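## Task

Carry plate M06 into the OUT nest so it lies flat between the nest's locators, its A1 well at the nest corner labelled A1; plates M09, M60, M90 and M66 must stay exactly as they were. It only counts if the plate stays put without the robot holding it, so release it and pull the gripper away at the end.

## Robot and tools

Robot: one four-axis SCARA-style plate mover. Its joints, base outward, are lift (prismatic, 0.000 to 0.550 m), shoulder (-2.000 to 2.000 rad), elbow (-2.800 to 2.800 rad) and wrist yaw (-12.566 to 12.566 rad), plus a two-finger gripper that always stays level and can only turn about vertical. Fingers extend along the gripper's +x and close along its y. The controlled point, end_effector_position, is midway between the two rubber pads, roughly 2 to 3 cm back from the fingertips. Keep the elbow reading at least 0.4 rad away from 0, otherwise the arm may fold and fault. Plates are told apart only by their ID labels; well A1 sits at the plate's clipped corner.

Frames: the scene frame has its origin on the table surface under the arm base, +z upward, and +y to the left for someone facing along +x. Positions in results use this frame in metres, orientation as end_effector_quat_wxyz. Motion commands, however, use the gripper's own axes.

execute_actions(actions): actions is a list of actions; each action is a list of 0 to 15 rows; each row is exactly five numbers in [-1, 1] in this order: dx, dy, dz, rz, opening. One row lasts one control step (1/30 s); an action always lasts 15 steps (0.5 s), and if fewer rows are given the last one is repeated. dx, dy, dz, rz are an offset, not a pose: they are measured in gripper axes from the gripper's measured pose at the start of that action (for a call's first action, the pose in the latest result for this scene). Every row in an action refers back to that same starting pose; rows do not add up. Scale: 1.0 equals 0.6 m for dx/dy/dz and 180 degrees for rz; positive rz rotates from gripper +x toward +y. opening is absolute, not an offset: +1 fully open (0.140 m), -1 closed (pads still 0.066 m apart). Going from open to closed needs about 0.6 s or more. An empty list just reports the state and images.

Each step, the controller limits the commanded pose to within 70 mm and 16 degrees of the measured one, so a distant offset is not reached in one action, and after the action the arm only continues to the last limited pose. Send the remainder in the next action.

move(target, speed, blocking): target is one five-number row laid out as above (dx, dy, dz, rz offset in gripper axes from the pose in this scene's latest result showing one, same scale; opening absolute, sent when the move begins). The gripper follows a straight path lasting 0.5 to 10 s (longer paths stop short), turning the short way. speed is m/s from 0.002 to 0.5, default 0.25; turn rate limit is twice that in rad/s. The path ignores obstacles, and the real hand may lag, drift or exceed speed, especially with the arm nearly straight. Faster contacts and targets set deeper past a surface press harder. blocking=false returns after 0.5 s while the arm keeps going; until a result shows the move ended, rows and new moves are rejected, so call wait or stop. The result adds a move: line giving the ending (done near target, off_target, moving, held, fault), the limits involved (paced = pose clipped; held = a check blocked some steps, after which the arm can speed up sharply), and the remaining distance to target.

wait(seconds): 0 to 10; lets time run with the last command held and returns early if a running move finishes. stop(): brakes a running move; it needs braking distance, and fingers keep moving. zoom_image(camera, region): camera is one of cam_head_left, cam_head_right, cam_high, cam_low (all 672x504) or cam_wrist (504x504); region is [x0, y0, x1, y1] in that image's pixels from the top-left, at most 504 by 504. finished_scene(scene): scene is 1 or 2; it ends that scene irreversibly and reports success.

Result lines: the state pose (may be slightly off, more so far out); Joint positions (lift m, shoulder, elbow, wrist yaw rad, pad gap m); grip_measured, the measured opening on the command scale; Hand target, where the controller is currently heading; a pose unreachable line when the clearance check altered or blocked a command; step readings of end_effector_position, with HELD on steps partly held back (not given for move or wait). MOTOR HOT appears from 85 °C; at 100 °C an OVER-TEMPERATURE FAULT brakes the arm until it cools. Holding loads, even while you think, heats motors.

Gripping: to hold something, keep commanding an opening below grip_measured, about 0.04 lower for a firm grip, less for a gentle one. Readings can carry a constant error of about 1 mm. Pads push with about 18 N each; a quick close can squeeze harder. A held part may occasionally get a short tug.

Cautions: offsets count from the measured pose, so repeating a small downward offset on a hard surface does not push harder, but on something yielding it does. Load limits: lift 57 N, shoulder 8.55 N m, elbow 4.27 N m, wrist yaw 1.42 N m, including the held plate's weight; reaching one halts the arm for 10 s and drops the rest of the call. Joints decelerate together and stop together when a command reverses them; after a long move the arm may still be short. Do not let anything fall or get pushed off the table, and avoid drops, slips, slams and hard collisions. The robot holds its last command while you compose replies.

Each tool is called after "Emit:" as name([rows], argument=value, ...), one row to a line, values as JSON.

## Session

Emit:
execute_actions(actions=[])

Scene clock: 0.00 s.
end_effector_position=(+0.4855, +0.1936, +0.4595) grip_measured=+0.98 end_effector_quat_wxyz=(-0.518, +0.000, +0.000, +0.855)
Joint positions: [0.455 1.008 2.477 0.745 0.139]
Motor temperatures (°C, as the motors report them): [38 23 23 23]
Hand target: +0.486, +0.194, +0.460; -0.518, +0.000, +0.000, +0.855

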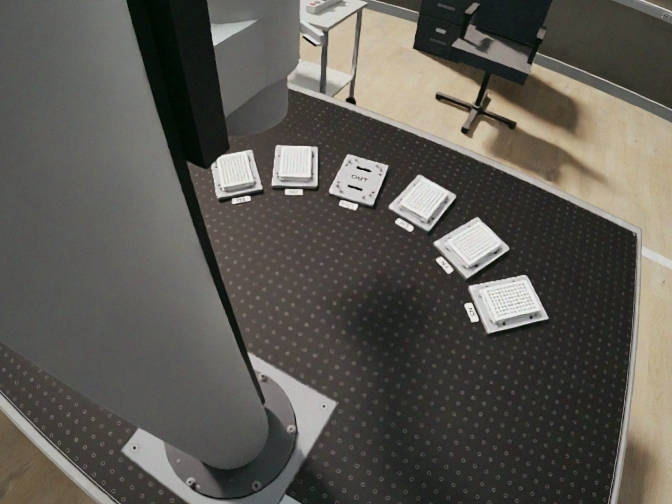

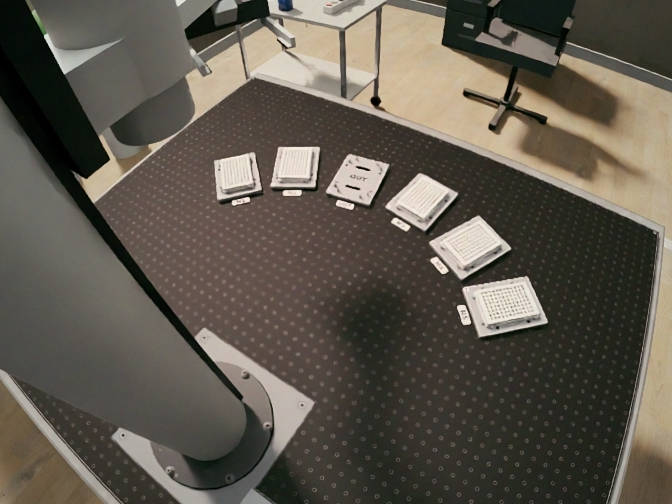

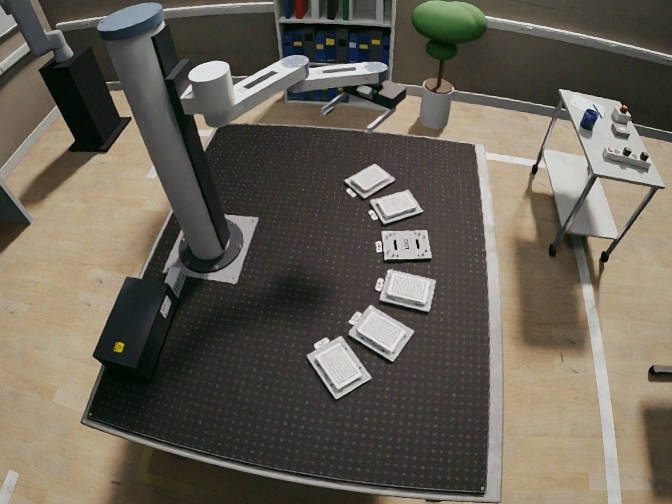

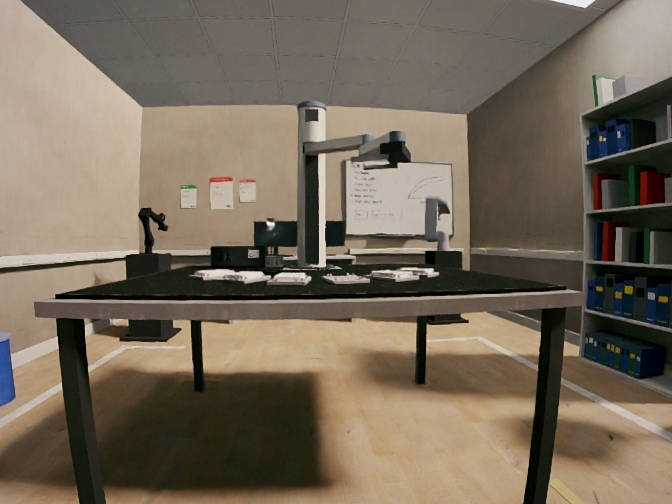

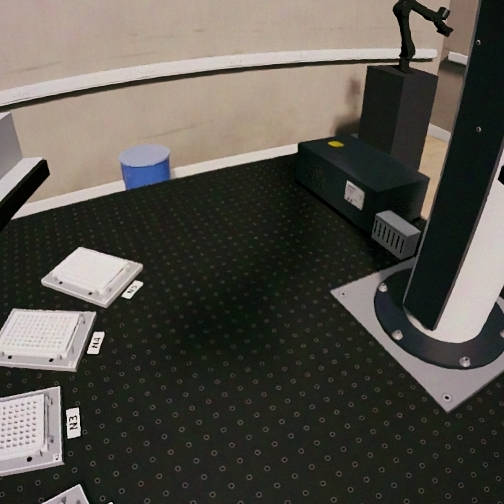

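Emit:
zoom_image(camera="cam_head_right", region=[205, 135, 335, 215])

Emit:
zoom_image(camera="cam_head_right", region=[320, 145, 470, 245])

Emit:
zoom_image(camera="cam_head_right", region=[420, 210, 560, 345])

Emit:
zoom_image(camera="cam_high", region=[335, 155, 445, 270])

Emit:
zoom_image(camera="cam_high", region=[300, 265, 445, 405])

Emit:
zoom_image(camera="cam_wrist", region=[0, 235, 160, 395])

Emit:
zoom_image(camera="cam_wrist", region=[0, 380, 124, 504])

Emit:
zoom_image(camera="cam_low", region=[185, 255, 325, 295])

Emit:
zoom_image(camera="cam_low", region=[315, 255, 455, 295])

Region (205, 135, 335, 215) of cam_head_right's 672x504 image, scaled by 3.877, with more detail than that image has; it fills the top 310 rows of this view, and the rest is white.

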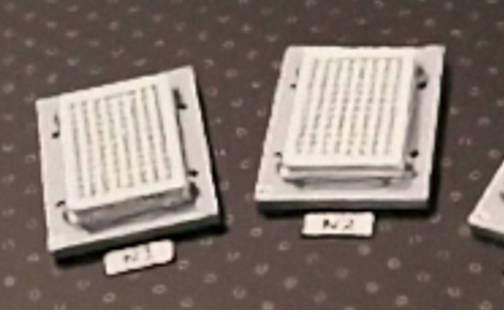

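Region (320, 145, 470, 245) of cam_head_right's 672x504 image, scaled by 3.360, with more detail than that image has.

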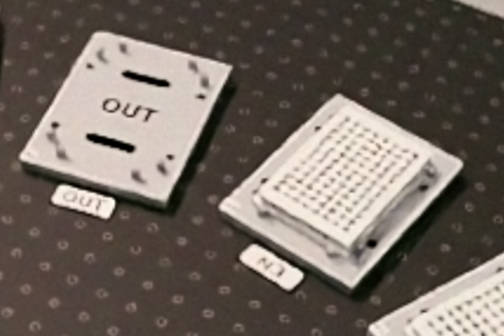

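Region (420, 210, 560, 345) of cam_head_right's 672x504 image, scaled by 3.600, with more detail than that image has; it fills the top 486 rows of this view, and the rest is white.

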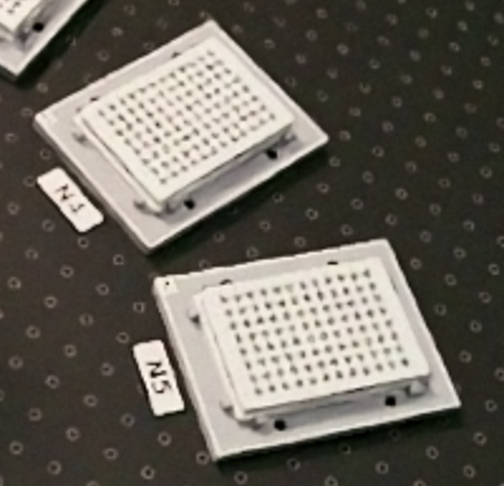

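Region (335, 155, 445, 270) of cam_high's 672x504 image, scaled by 4.383, with more detail than that image has; it fills the left 482 columns of this view, and the rest is white.

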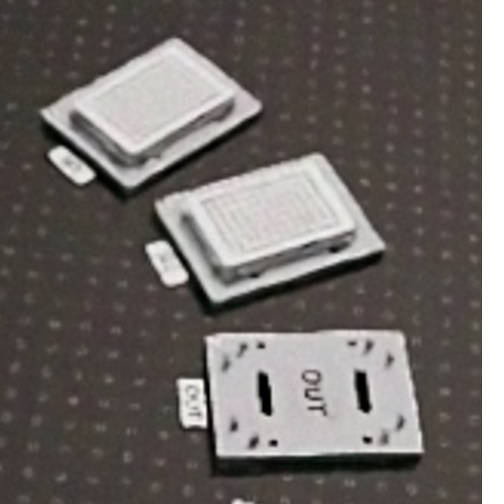

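Region (300, 265, 445, 405) of cam_high's 672x504 image, scaled by 3.476, with more detail than that image has; it fills the top 487 rows of this view, and the rest is white.

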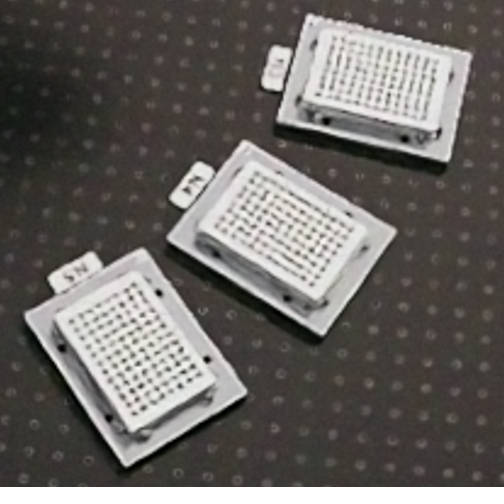

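Region (0, 235, 160, 395) of cam_wrist's 504x504 image, scaled by 3.150, with more detail than that image has.

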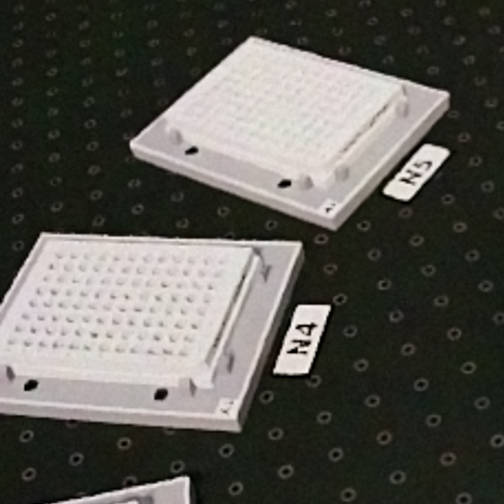

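Region (0, 380, 124, 504) of cam_wrist's 504x504 image, scaled by 4.065, with more detail than that image has.

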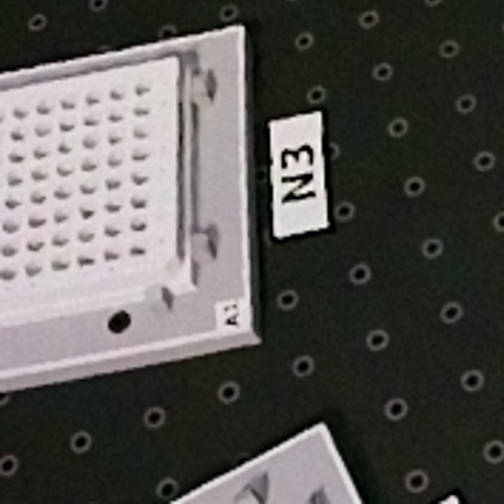

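Region (185, 255, 325, 295) of cam_low's 672x504 image, scaled by 3.600, with more detail than that image has; it fills the top 144 rows of this view, and the rest is white.

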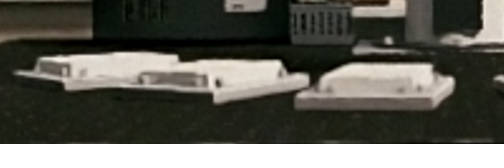

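Region (315, 255, 455, 295) of cam_low's 672x504 image, scaled by 3.600, with more detail than that image has; it fills the top 144 rows of this view, and the rest is white.

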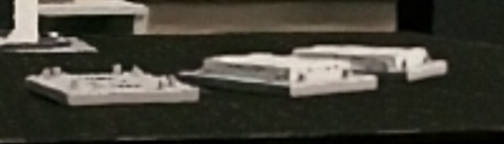

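Emit:
zoom_image(camera="cam_head_right", region=[210, 150, 270, 210])

Emit:
zoom_image(camera="cam_head_right", region=[265, 140, 325, 200])

Emit:
zoom_image(camera="cam_head_right", region=[322, 148, 392, 218])

Emit:
zoom_image(camera="cam_head_right", region=[382, 165, 462, 240])

Emit:
zoom_image(camera="cam_head_right", region=[426, 210, 516, 285])

Emit:
zoom_image(camera="cam_head_right", region=[455, 270, 555, 345])

Emit:
zoom_image(camera="cam_low", region=[360, 260, 445, 290])

Emit:
zoom_image(camera="cam_low", region=[260, 262, 320, 292])

Emit:
zoom_image(camera="cam_low", region=[185, 260, 275, 290])

Region (210, 150, 270, 210) of cam_head_right's 672x504 image, scaled by 8.400, with more detail than that image has.

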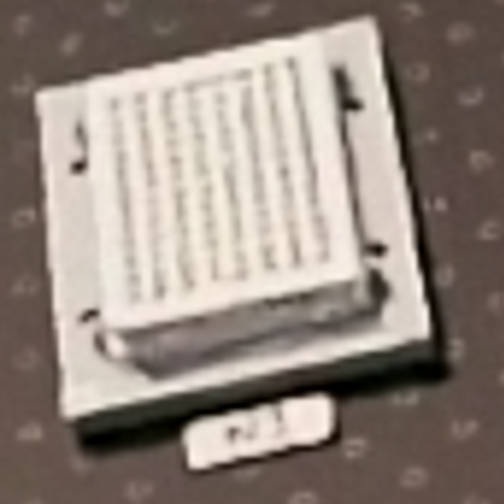

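Region (265, 140, 325, 200) of cam_head_right's 672x504 image, scaled by 8.400, with more detail than that image has.

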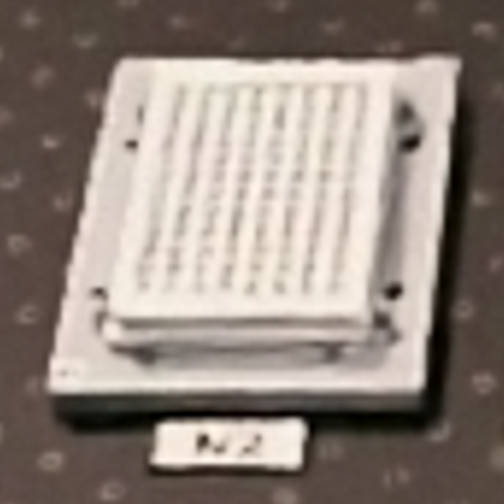

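Region (322, 148, 392, 218) of cam_head_right's 672x504 image, scaled by 7.200, with more detail than that image has.

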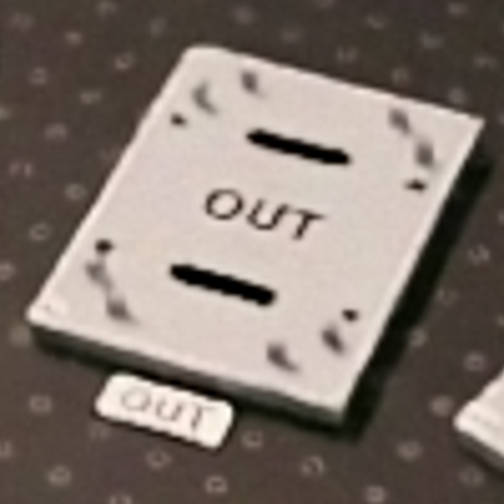

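Region (382, 165, 462, 240) of cam_head_right's 672x504 image, scaled by 6.300, with more detail than that image has; it fills the top 472 rows of this view, and the rest is white.

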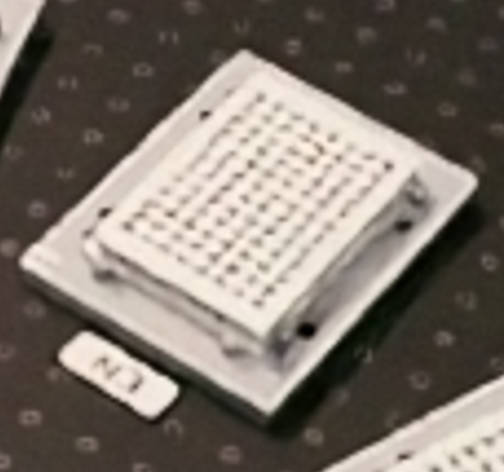

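Region (426, 210, 516, 285) of cam_head_right's 672x504 image, scaled by 5.600, with more detail than that image has.

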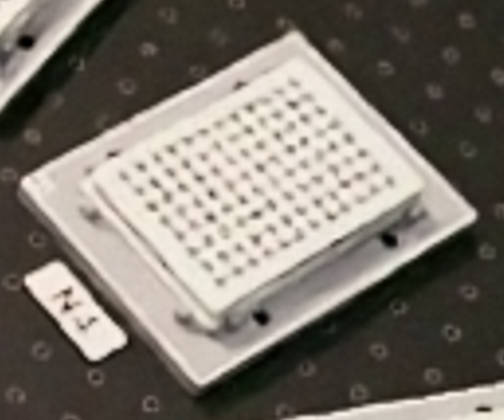

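Region (455, 270, 555, 345) of cam_head_right's 672x504 image, scaled by 5.040, with more detail than that image has; it fills the top 378 rows of this view, and the rest is white.

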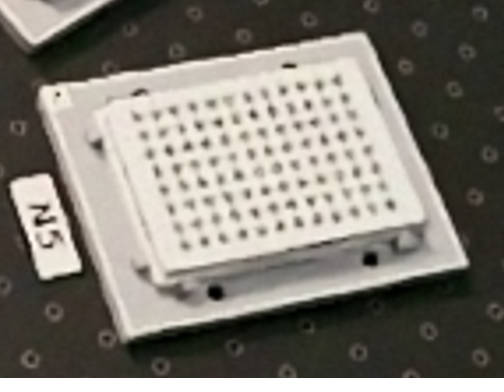

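Region (360, 260, 445, 290) of cam_low's 672x504 image, scaled by 5.929, with more detail than that image has; it fills the top 178 rows of this view, and the rest is white.

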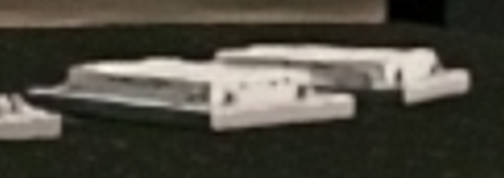

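Region (260, 262, 320, 292) of cam_low's 672x504 image, scaled by 8.400, with more detail than that image has.

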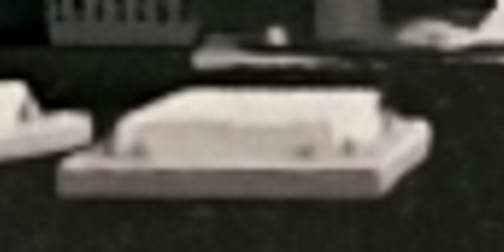

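Region (185, 260, 275, 290) of cam_low's 672x504 image, scaled by 5.600, with more detail than that image has.

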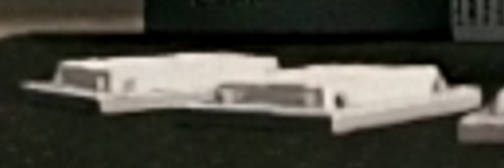

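Emit:
zoom_image(camera="cam_high", region=[340, 160, 400, 205])

Emit:
zoom_image(camera="cam_high", region=[365, 185, 430, 230])

Emit:
zoom_image(camera="cam_high", region=[372, 265, 442, 318])

Emit:
zoom_image(camera="cam_high", region=[345, 300, 420, 365])

Emit:
zoom_image(camera="cam_high", region=[302, 332, 377, 404])

Emit:
zoom_image(camera="cam_wrist", region=[40, 240, 150, 315])

Emit:
zoom_image(camera="cam_wrist", region=[0, 300, 110, 380])

Region (340, 160, 400, 205) of cam_high's 672x504 image, scaled by 8.400, with more detail than that image has; it fills the top 378 rows of this view, and the rest is white.

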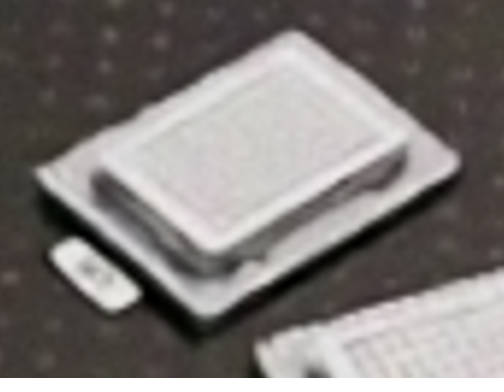

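Region (365, 185, 430, 230) of cam_high's 672x504 image, scaled by 7.754, with more detail than that image has; it fills the top 349 rows of this view, and the rest is white.

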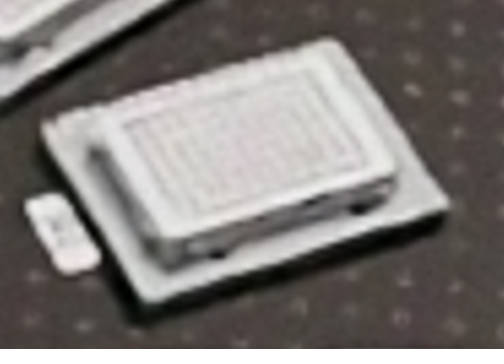

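Region (372, 265, 442, 318) of cam_high's 672x504 image, scaled by 7.200, with more detail than that image has; it fills the top 382 rows of this view, and the rest is white.

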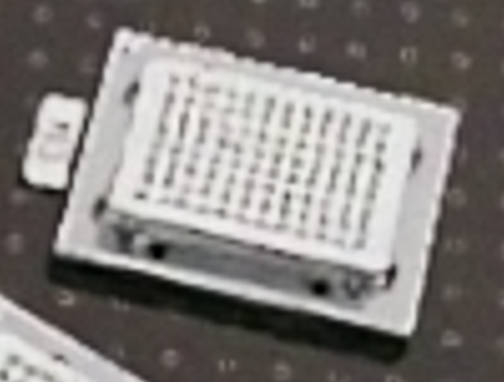

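Region (345, 300, 420, 365) of cam_high's 672x504 image, scaled by 6.720, with more detail than that image has; it fills the top 437 rows of this view, and the rest is white.

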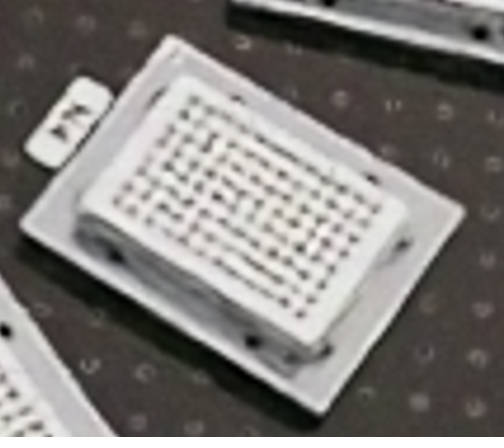

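Region (302, 332, 377, 404) of cam_high's 672x504 image, scaled by 6.720, with more detail than that image has; it fills the top 484 rows of this view, and the rest is white.

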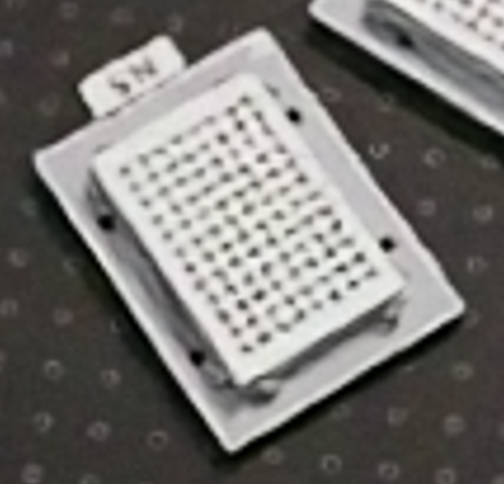

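Region (40, 240, 150, 315) of cam_wrist's 504x504 image, scaled by 4.582, with more detail than that image has; it fills the top 344 rows of this view, and the rest is white.

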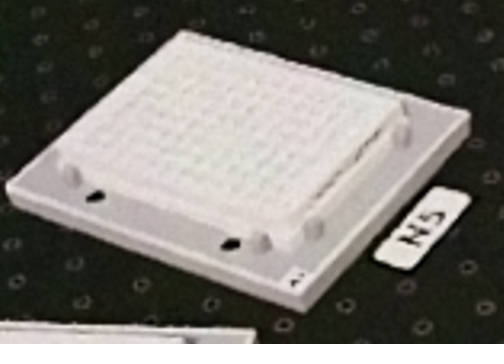

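Region (0, 300, 110, 380) of cam_wrist's 504x504 image, scaled by 4.582, with more detail than that image has; it fills the top 367 rows of this view, and the rest is white.

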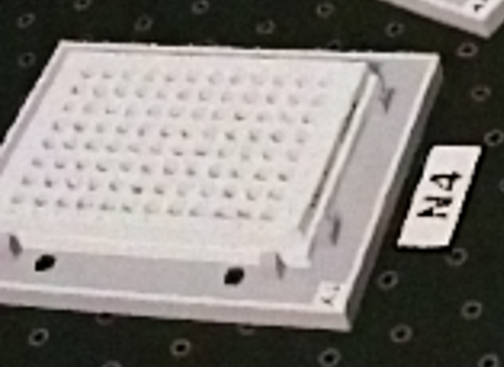

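Emit:
execute_actions([
  [[-0.0775,0.3301,-0.6325,0.8754,1.0]],
])

Scene clock: 3.90 s.
end_effector_position=(+0.5404, +0.1780, +0.3315) grip_measured=+0.98 end_effector_quat_wxyz=(+0.719, -0.000, -0.000, -0.695)
Joint positions: [0.327 1.083 2.357 1.307 0.139]
Motor temperatures (°C, as the motors report them): [38 23 23 23]
Hand target: +0.562, +0.173, +0.283; +0.779, -0.000, -0.000, -0.627
Off the commanded pose: 0.291 m, 128 deg; position and orientation clipped at the last step of the last action.
Step readings (end_effector_position):
0: (+0.4855, +0.1936, +0.4595)
1: (+0.4856, +0.1936, +0.4595)
2: (+0.4861, +0.1933, +0.4583)
4: (+0.4893, +0.1918, +0.4502)
8: (+0.5045, +0.1870, +0.4135)
15: end_effector_position above

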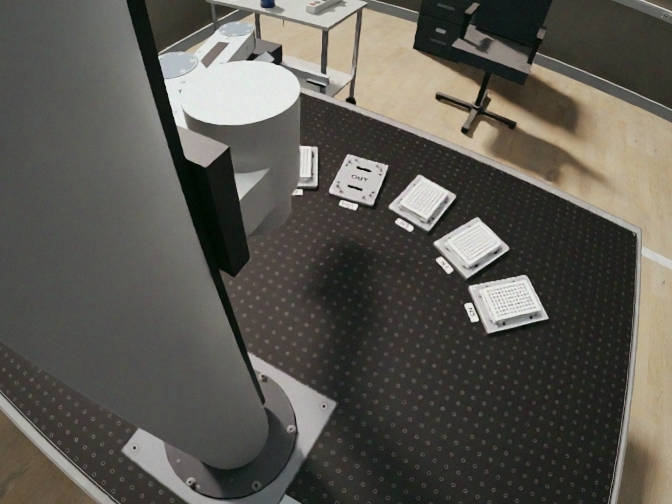

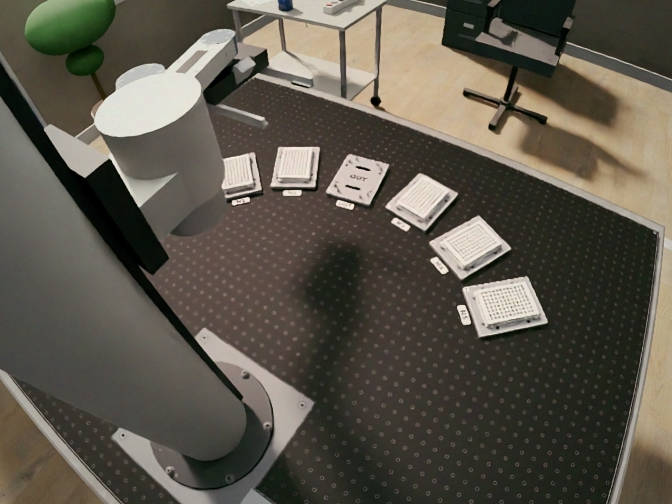

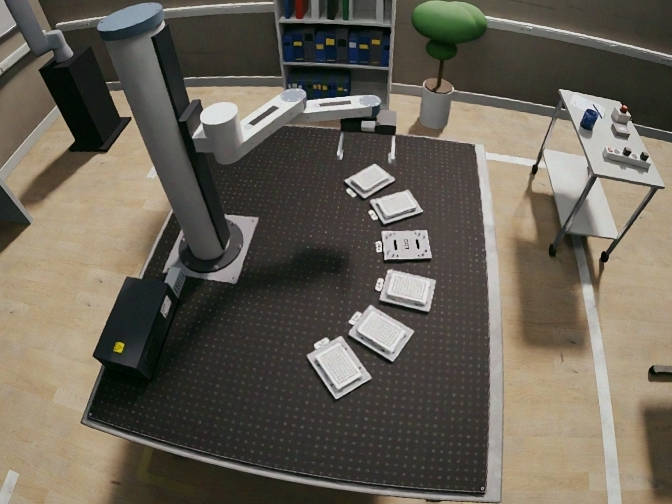

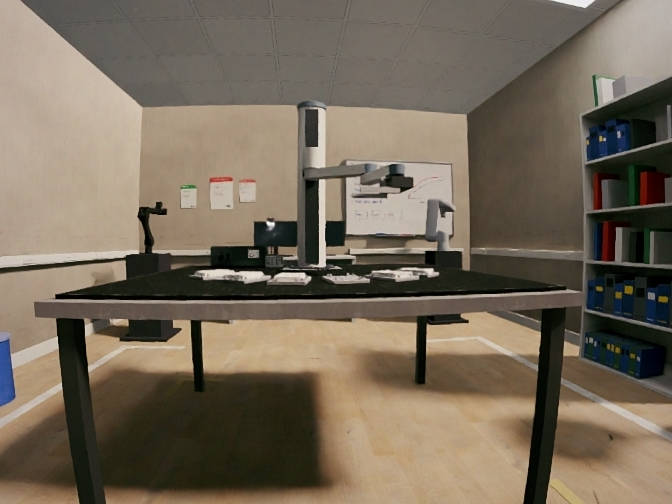

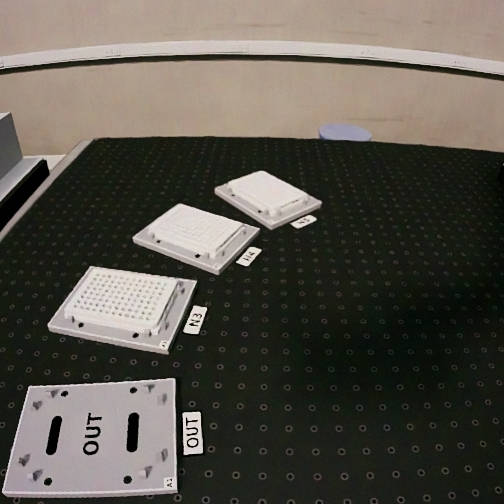

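Emit:
execute_actions(actions=[])

Scene clock: 5.47 s.
end_effector_position=(+0.5617, +0.1733, +0.2832) grip_measured=+0.98 end_effector_quat_wxyz=(+0.779, -0.000, -0.000, -0.627)
Joint positions: [0.278 1.112 2.277 1.539 0.139]
Motor temperatures (°C, as the motors report them): [38 23 23 23]
Hand target: +0.562, +0.173, +0.283; +0.779, -0.000, -0.000, -0.627
Off the commanded pose: 0.238 m, 118 deg; position and orientation clipped at the last step of the last action.

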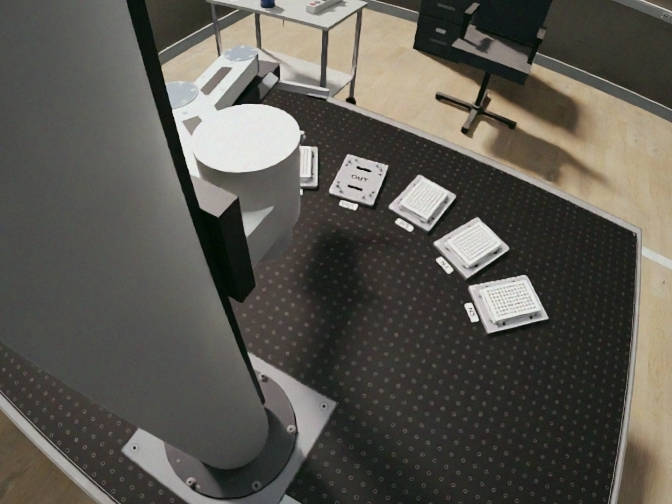

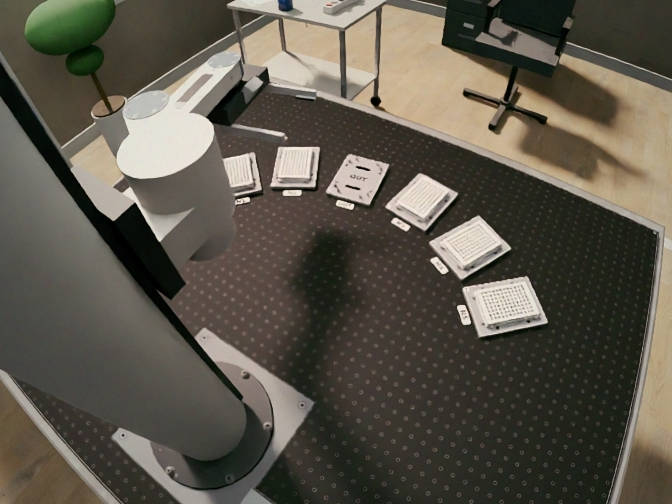

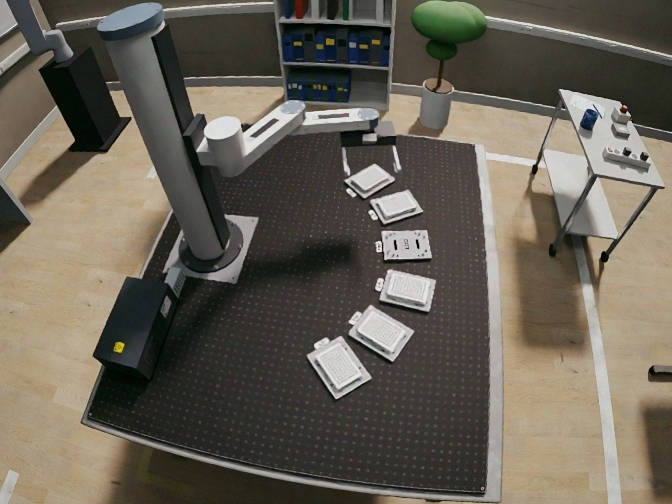

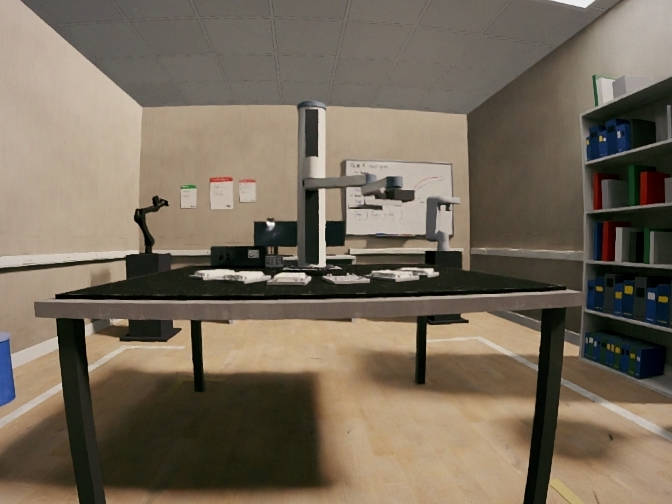

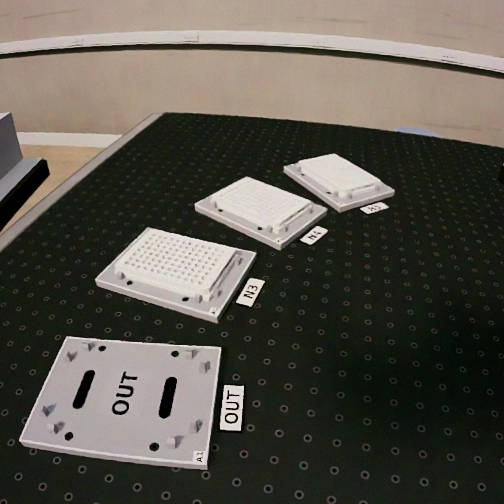

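Emit:
zoom_image(camera="cam_wrist", region=[10, 325, 250, 480])

Emit:
zoom_image(camera="cam_wrist", region=[185, 240, 265, 325])

Emit:
zoom_image(camera="cam_wrist", region=[260, 190, 335, 250])

Emit:
zoom_image(camera="cam_wrist", region=[325, 165, 400, 220])

Region (10, 325, 250, 480) of cam_wrist's 504x504 image, scaled by 2.100, with more detail than that image has; it fills the top 326 rows of this view, and the rest is white.

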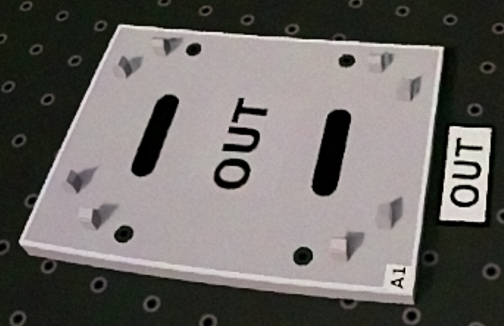

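Region (185, 240, 265, 325) of cam_wrist's 504x504 image, scaled by 5.929, with more detail than that image has; it fills the left 474 columns of this view, and the rest is white.

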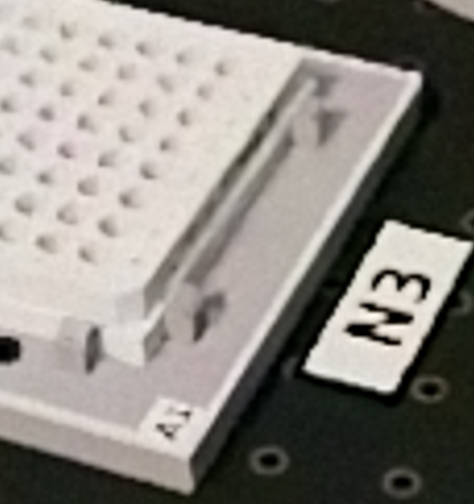

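Region (260, 190, 335, 250) of cam_wrist's 504x504 image, scaled by 6.720, with more detail than that image has; it fills the top 403 rows of this view, and the rest is white.

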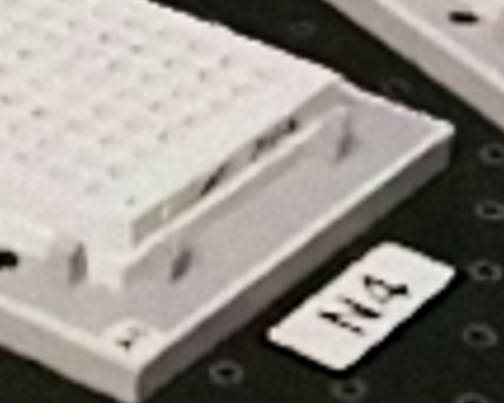

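Region (325, 165, 400, 220) of cam_wrist's 504x504 image, scaled by 6.720, with more detail than that image has; it fills the top 370 rows of this view, and the rest is white.

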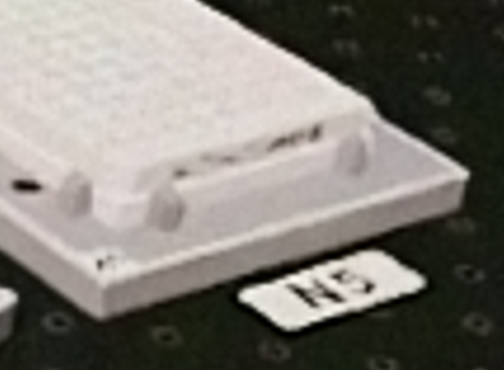

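Emit:
execute_actions([
  [[0.0562,0.0798,-0.0233,0.5,1],[0.0562,0.0798,-0.0233,0.5,1],[0.0577,0.0823,-0.0243,0.5,1],[0.0622,0.0897,-0.0275,0.5,1],[0.0694,0.1016,-0.0327,0.5,1],[0.0771,0.1150,-0.0385,0.5,1],[0.0847,0.1288,-0.0448,0.5,1],[0.0916,0.1419,-0.0512,0.5,1],[0.0979,0.1543,-0.0575,0.5,1],[0.1034,0.1660,-0.0638,0.5,1],[0.1082,0.1769,-0.0702,0.5,1],[0.1125,0.1870,-0.0765,0.5,1],[0.1161,0.1962,-0.0828,0.5,1],[0.1192,0.2046,-0.0892,0.5,1],[0.1217,0.2122,-0.175,0.5,1]],
])

Scene clock: 8.10 s.
end_effector_position=(+0.6806, +0.1330, +0.2355) grip_measured=+0.98 end_effector_quat_wxyz=(+0.959, -0.000, -0.000, -0.284)
Joint positions: [0.231 1.006 2.022 2.678 0.139]
Motor temperatures (°C, as the motors report them): [38 23 23 23]
Hand target: +0.691, +0.131, +0.179; +0.977, -0.000, -0.000, -0.211
Off the commanded pose: 0.061 m, 45 deg; orientation clipped at the last step of the last action.
Step readings (end_effector_position):
0: (+0.5617, +0.1733, +0.2832)
1: (+0.5619, +0.1732, +0.2832)
2: (+0.5648, +0.1723, +0.2824)
4: (+0.5811, +0.1647, +0.2773)
8: (+0.6246, +0.1469, +0.2621)
15: end_effector_position above

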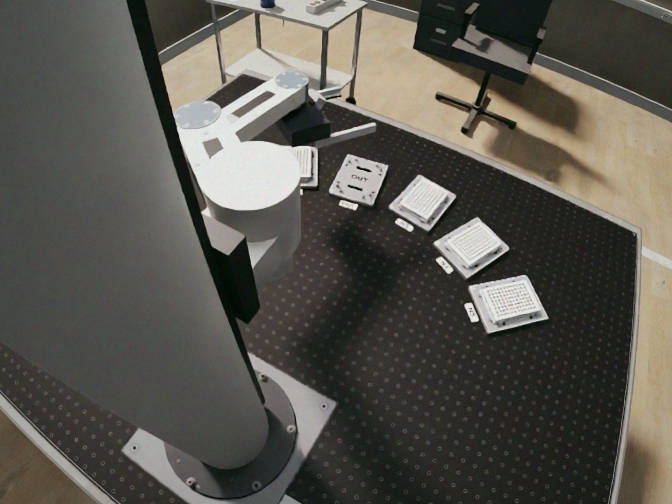

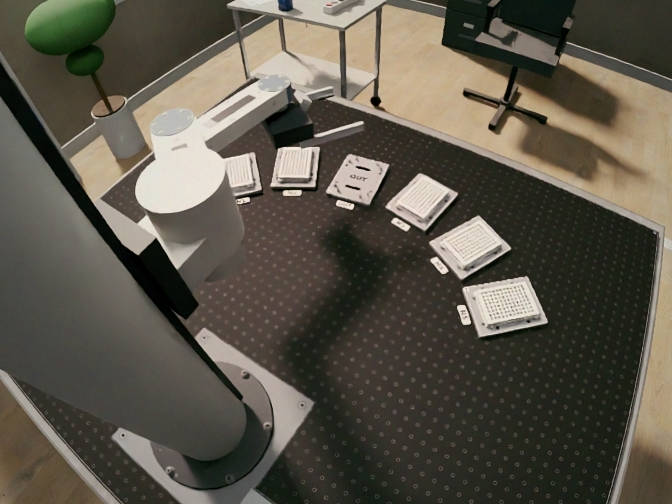

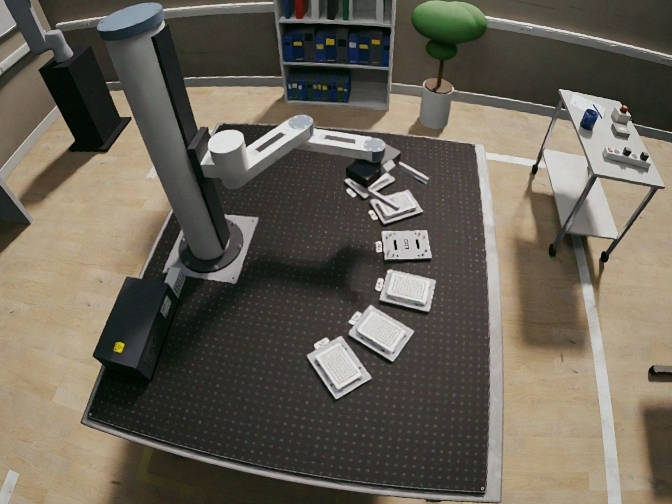

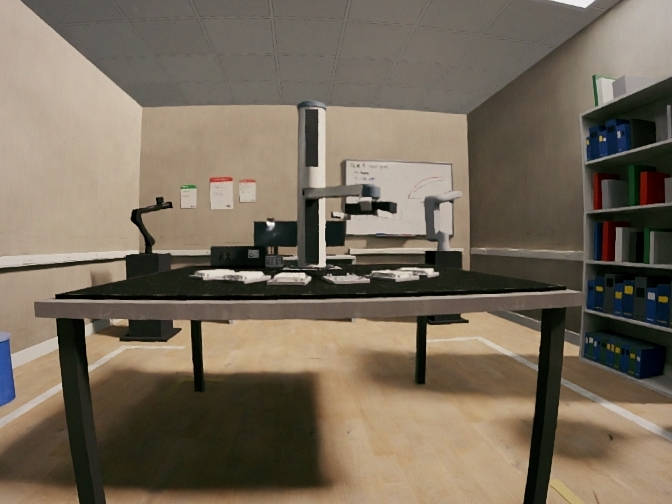

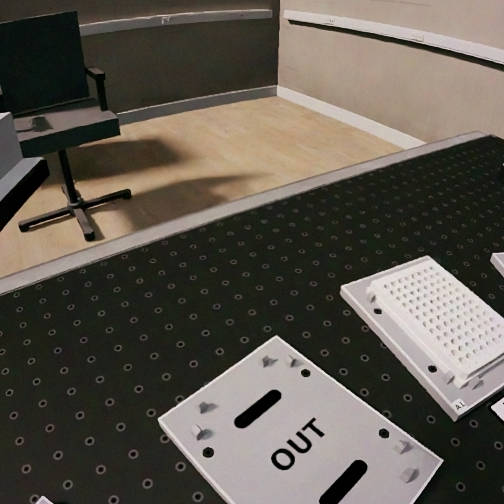

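Emit:
wait(seconds=0)

Scene clock: 8.33 s.
end_effector_position=(+0.6908, +0.1310, +0.1838) grip_measured=+0.98 end_effector_quat_wxyz=(+0.977, -0.000, -0.000, -0.213)
Joint positions: [0.179 0.993 1.958 2.901 0.139]
Motor temperatures (°C, as the motors report them): [38 23 23 23]
Hand target: +0.691, +0.131, +0.179; +0.977, -0.000, -0.000, -0.211
Off the commanded pose: 0.012 m, 37 deg; orientation clipped at the last step of the last action.

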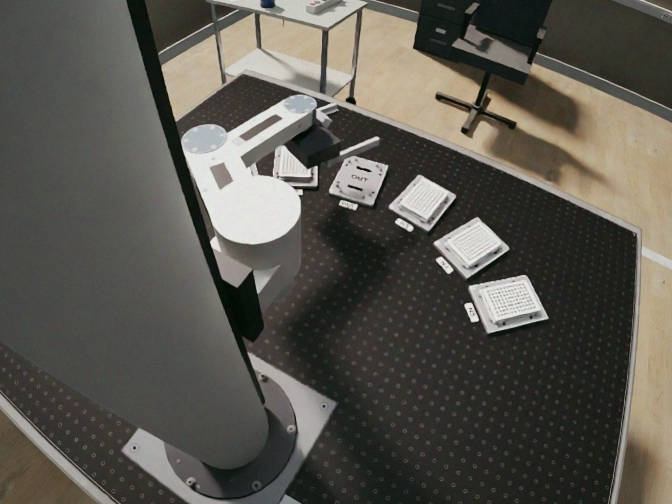

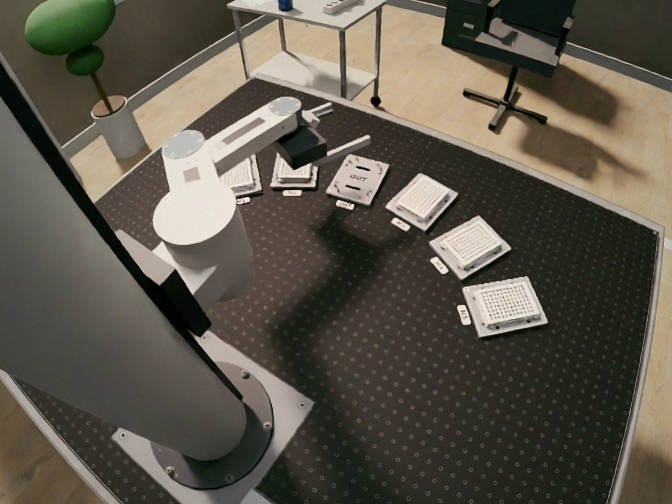

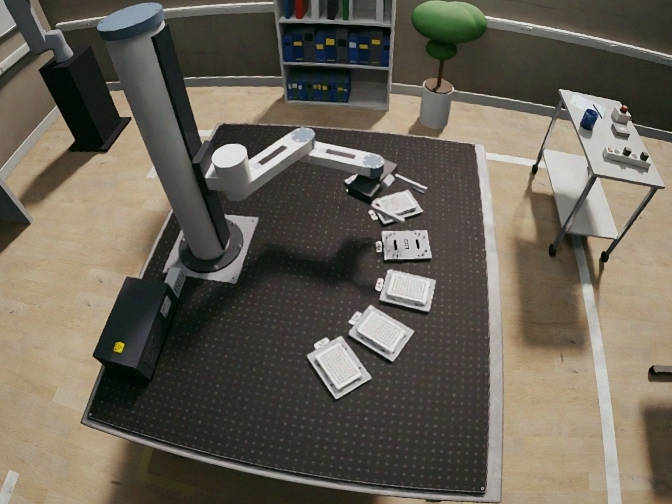

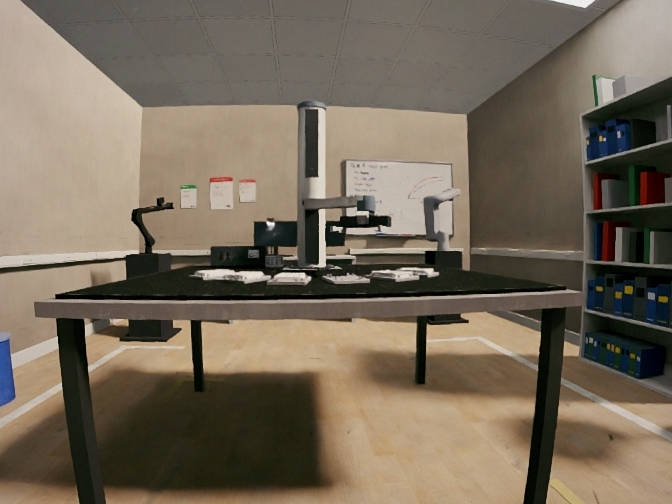

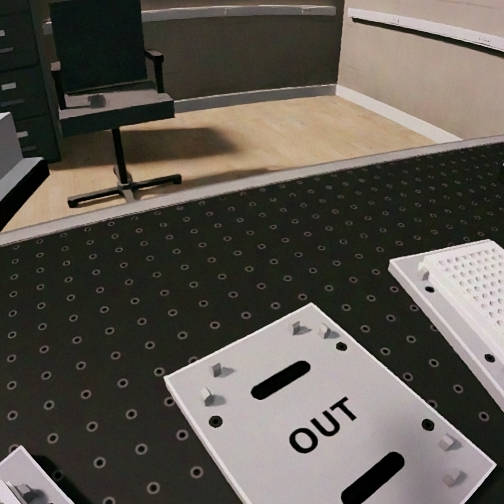

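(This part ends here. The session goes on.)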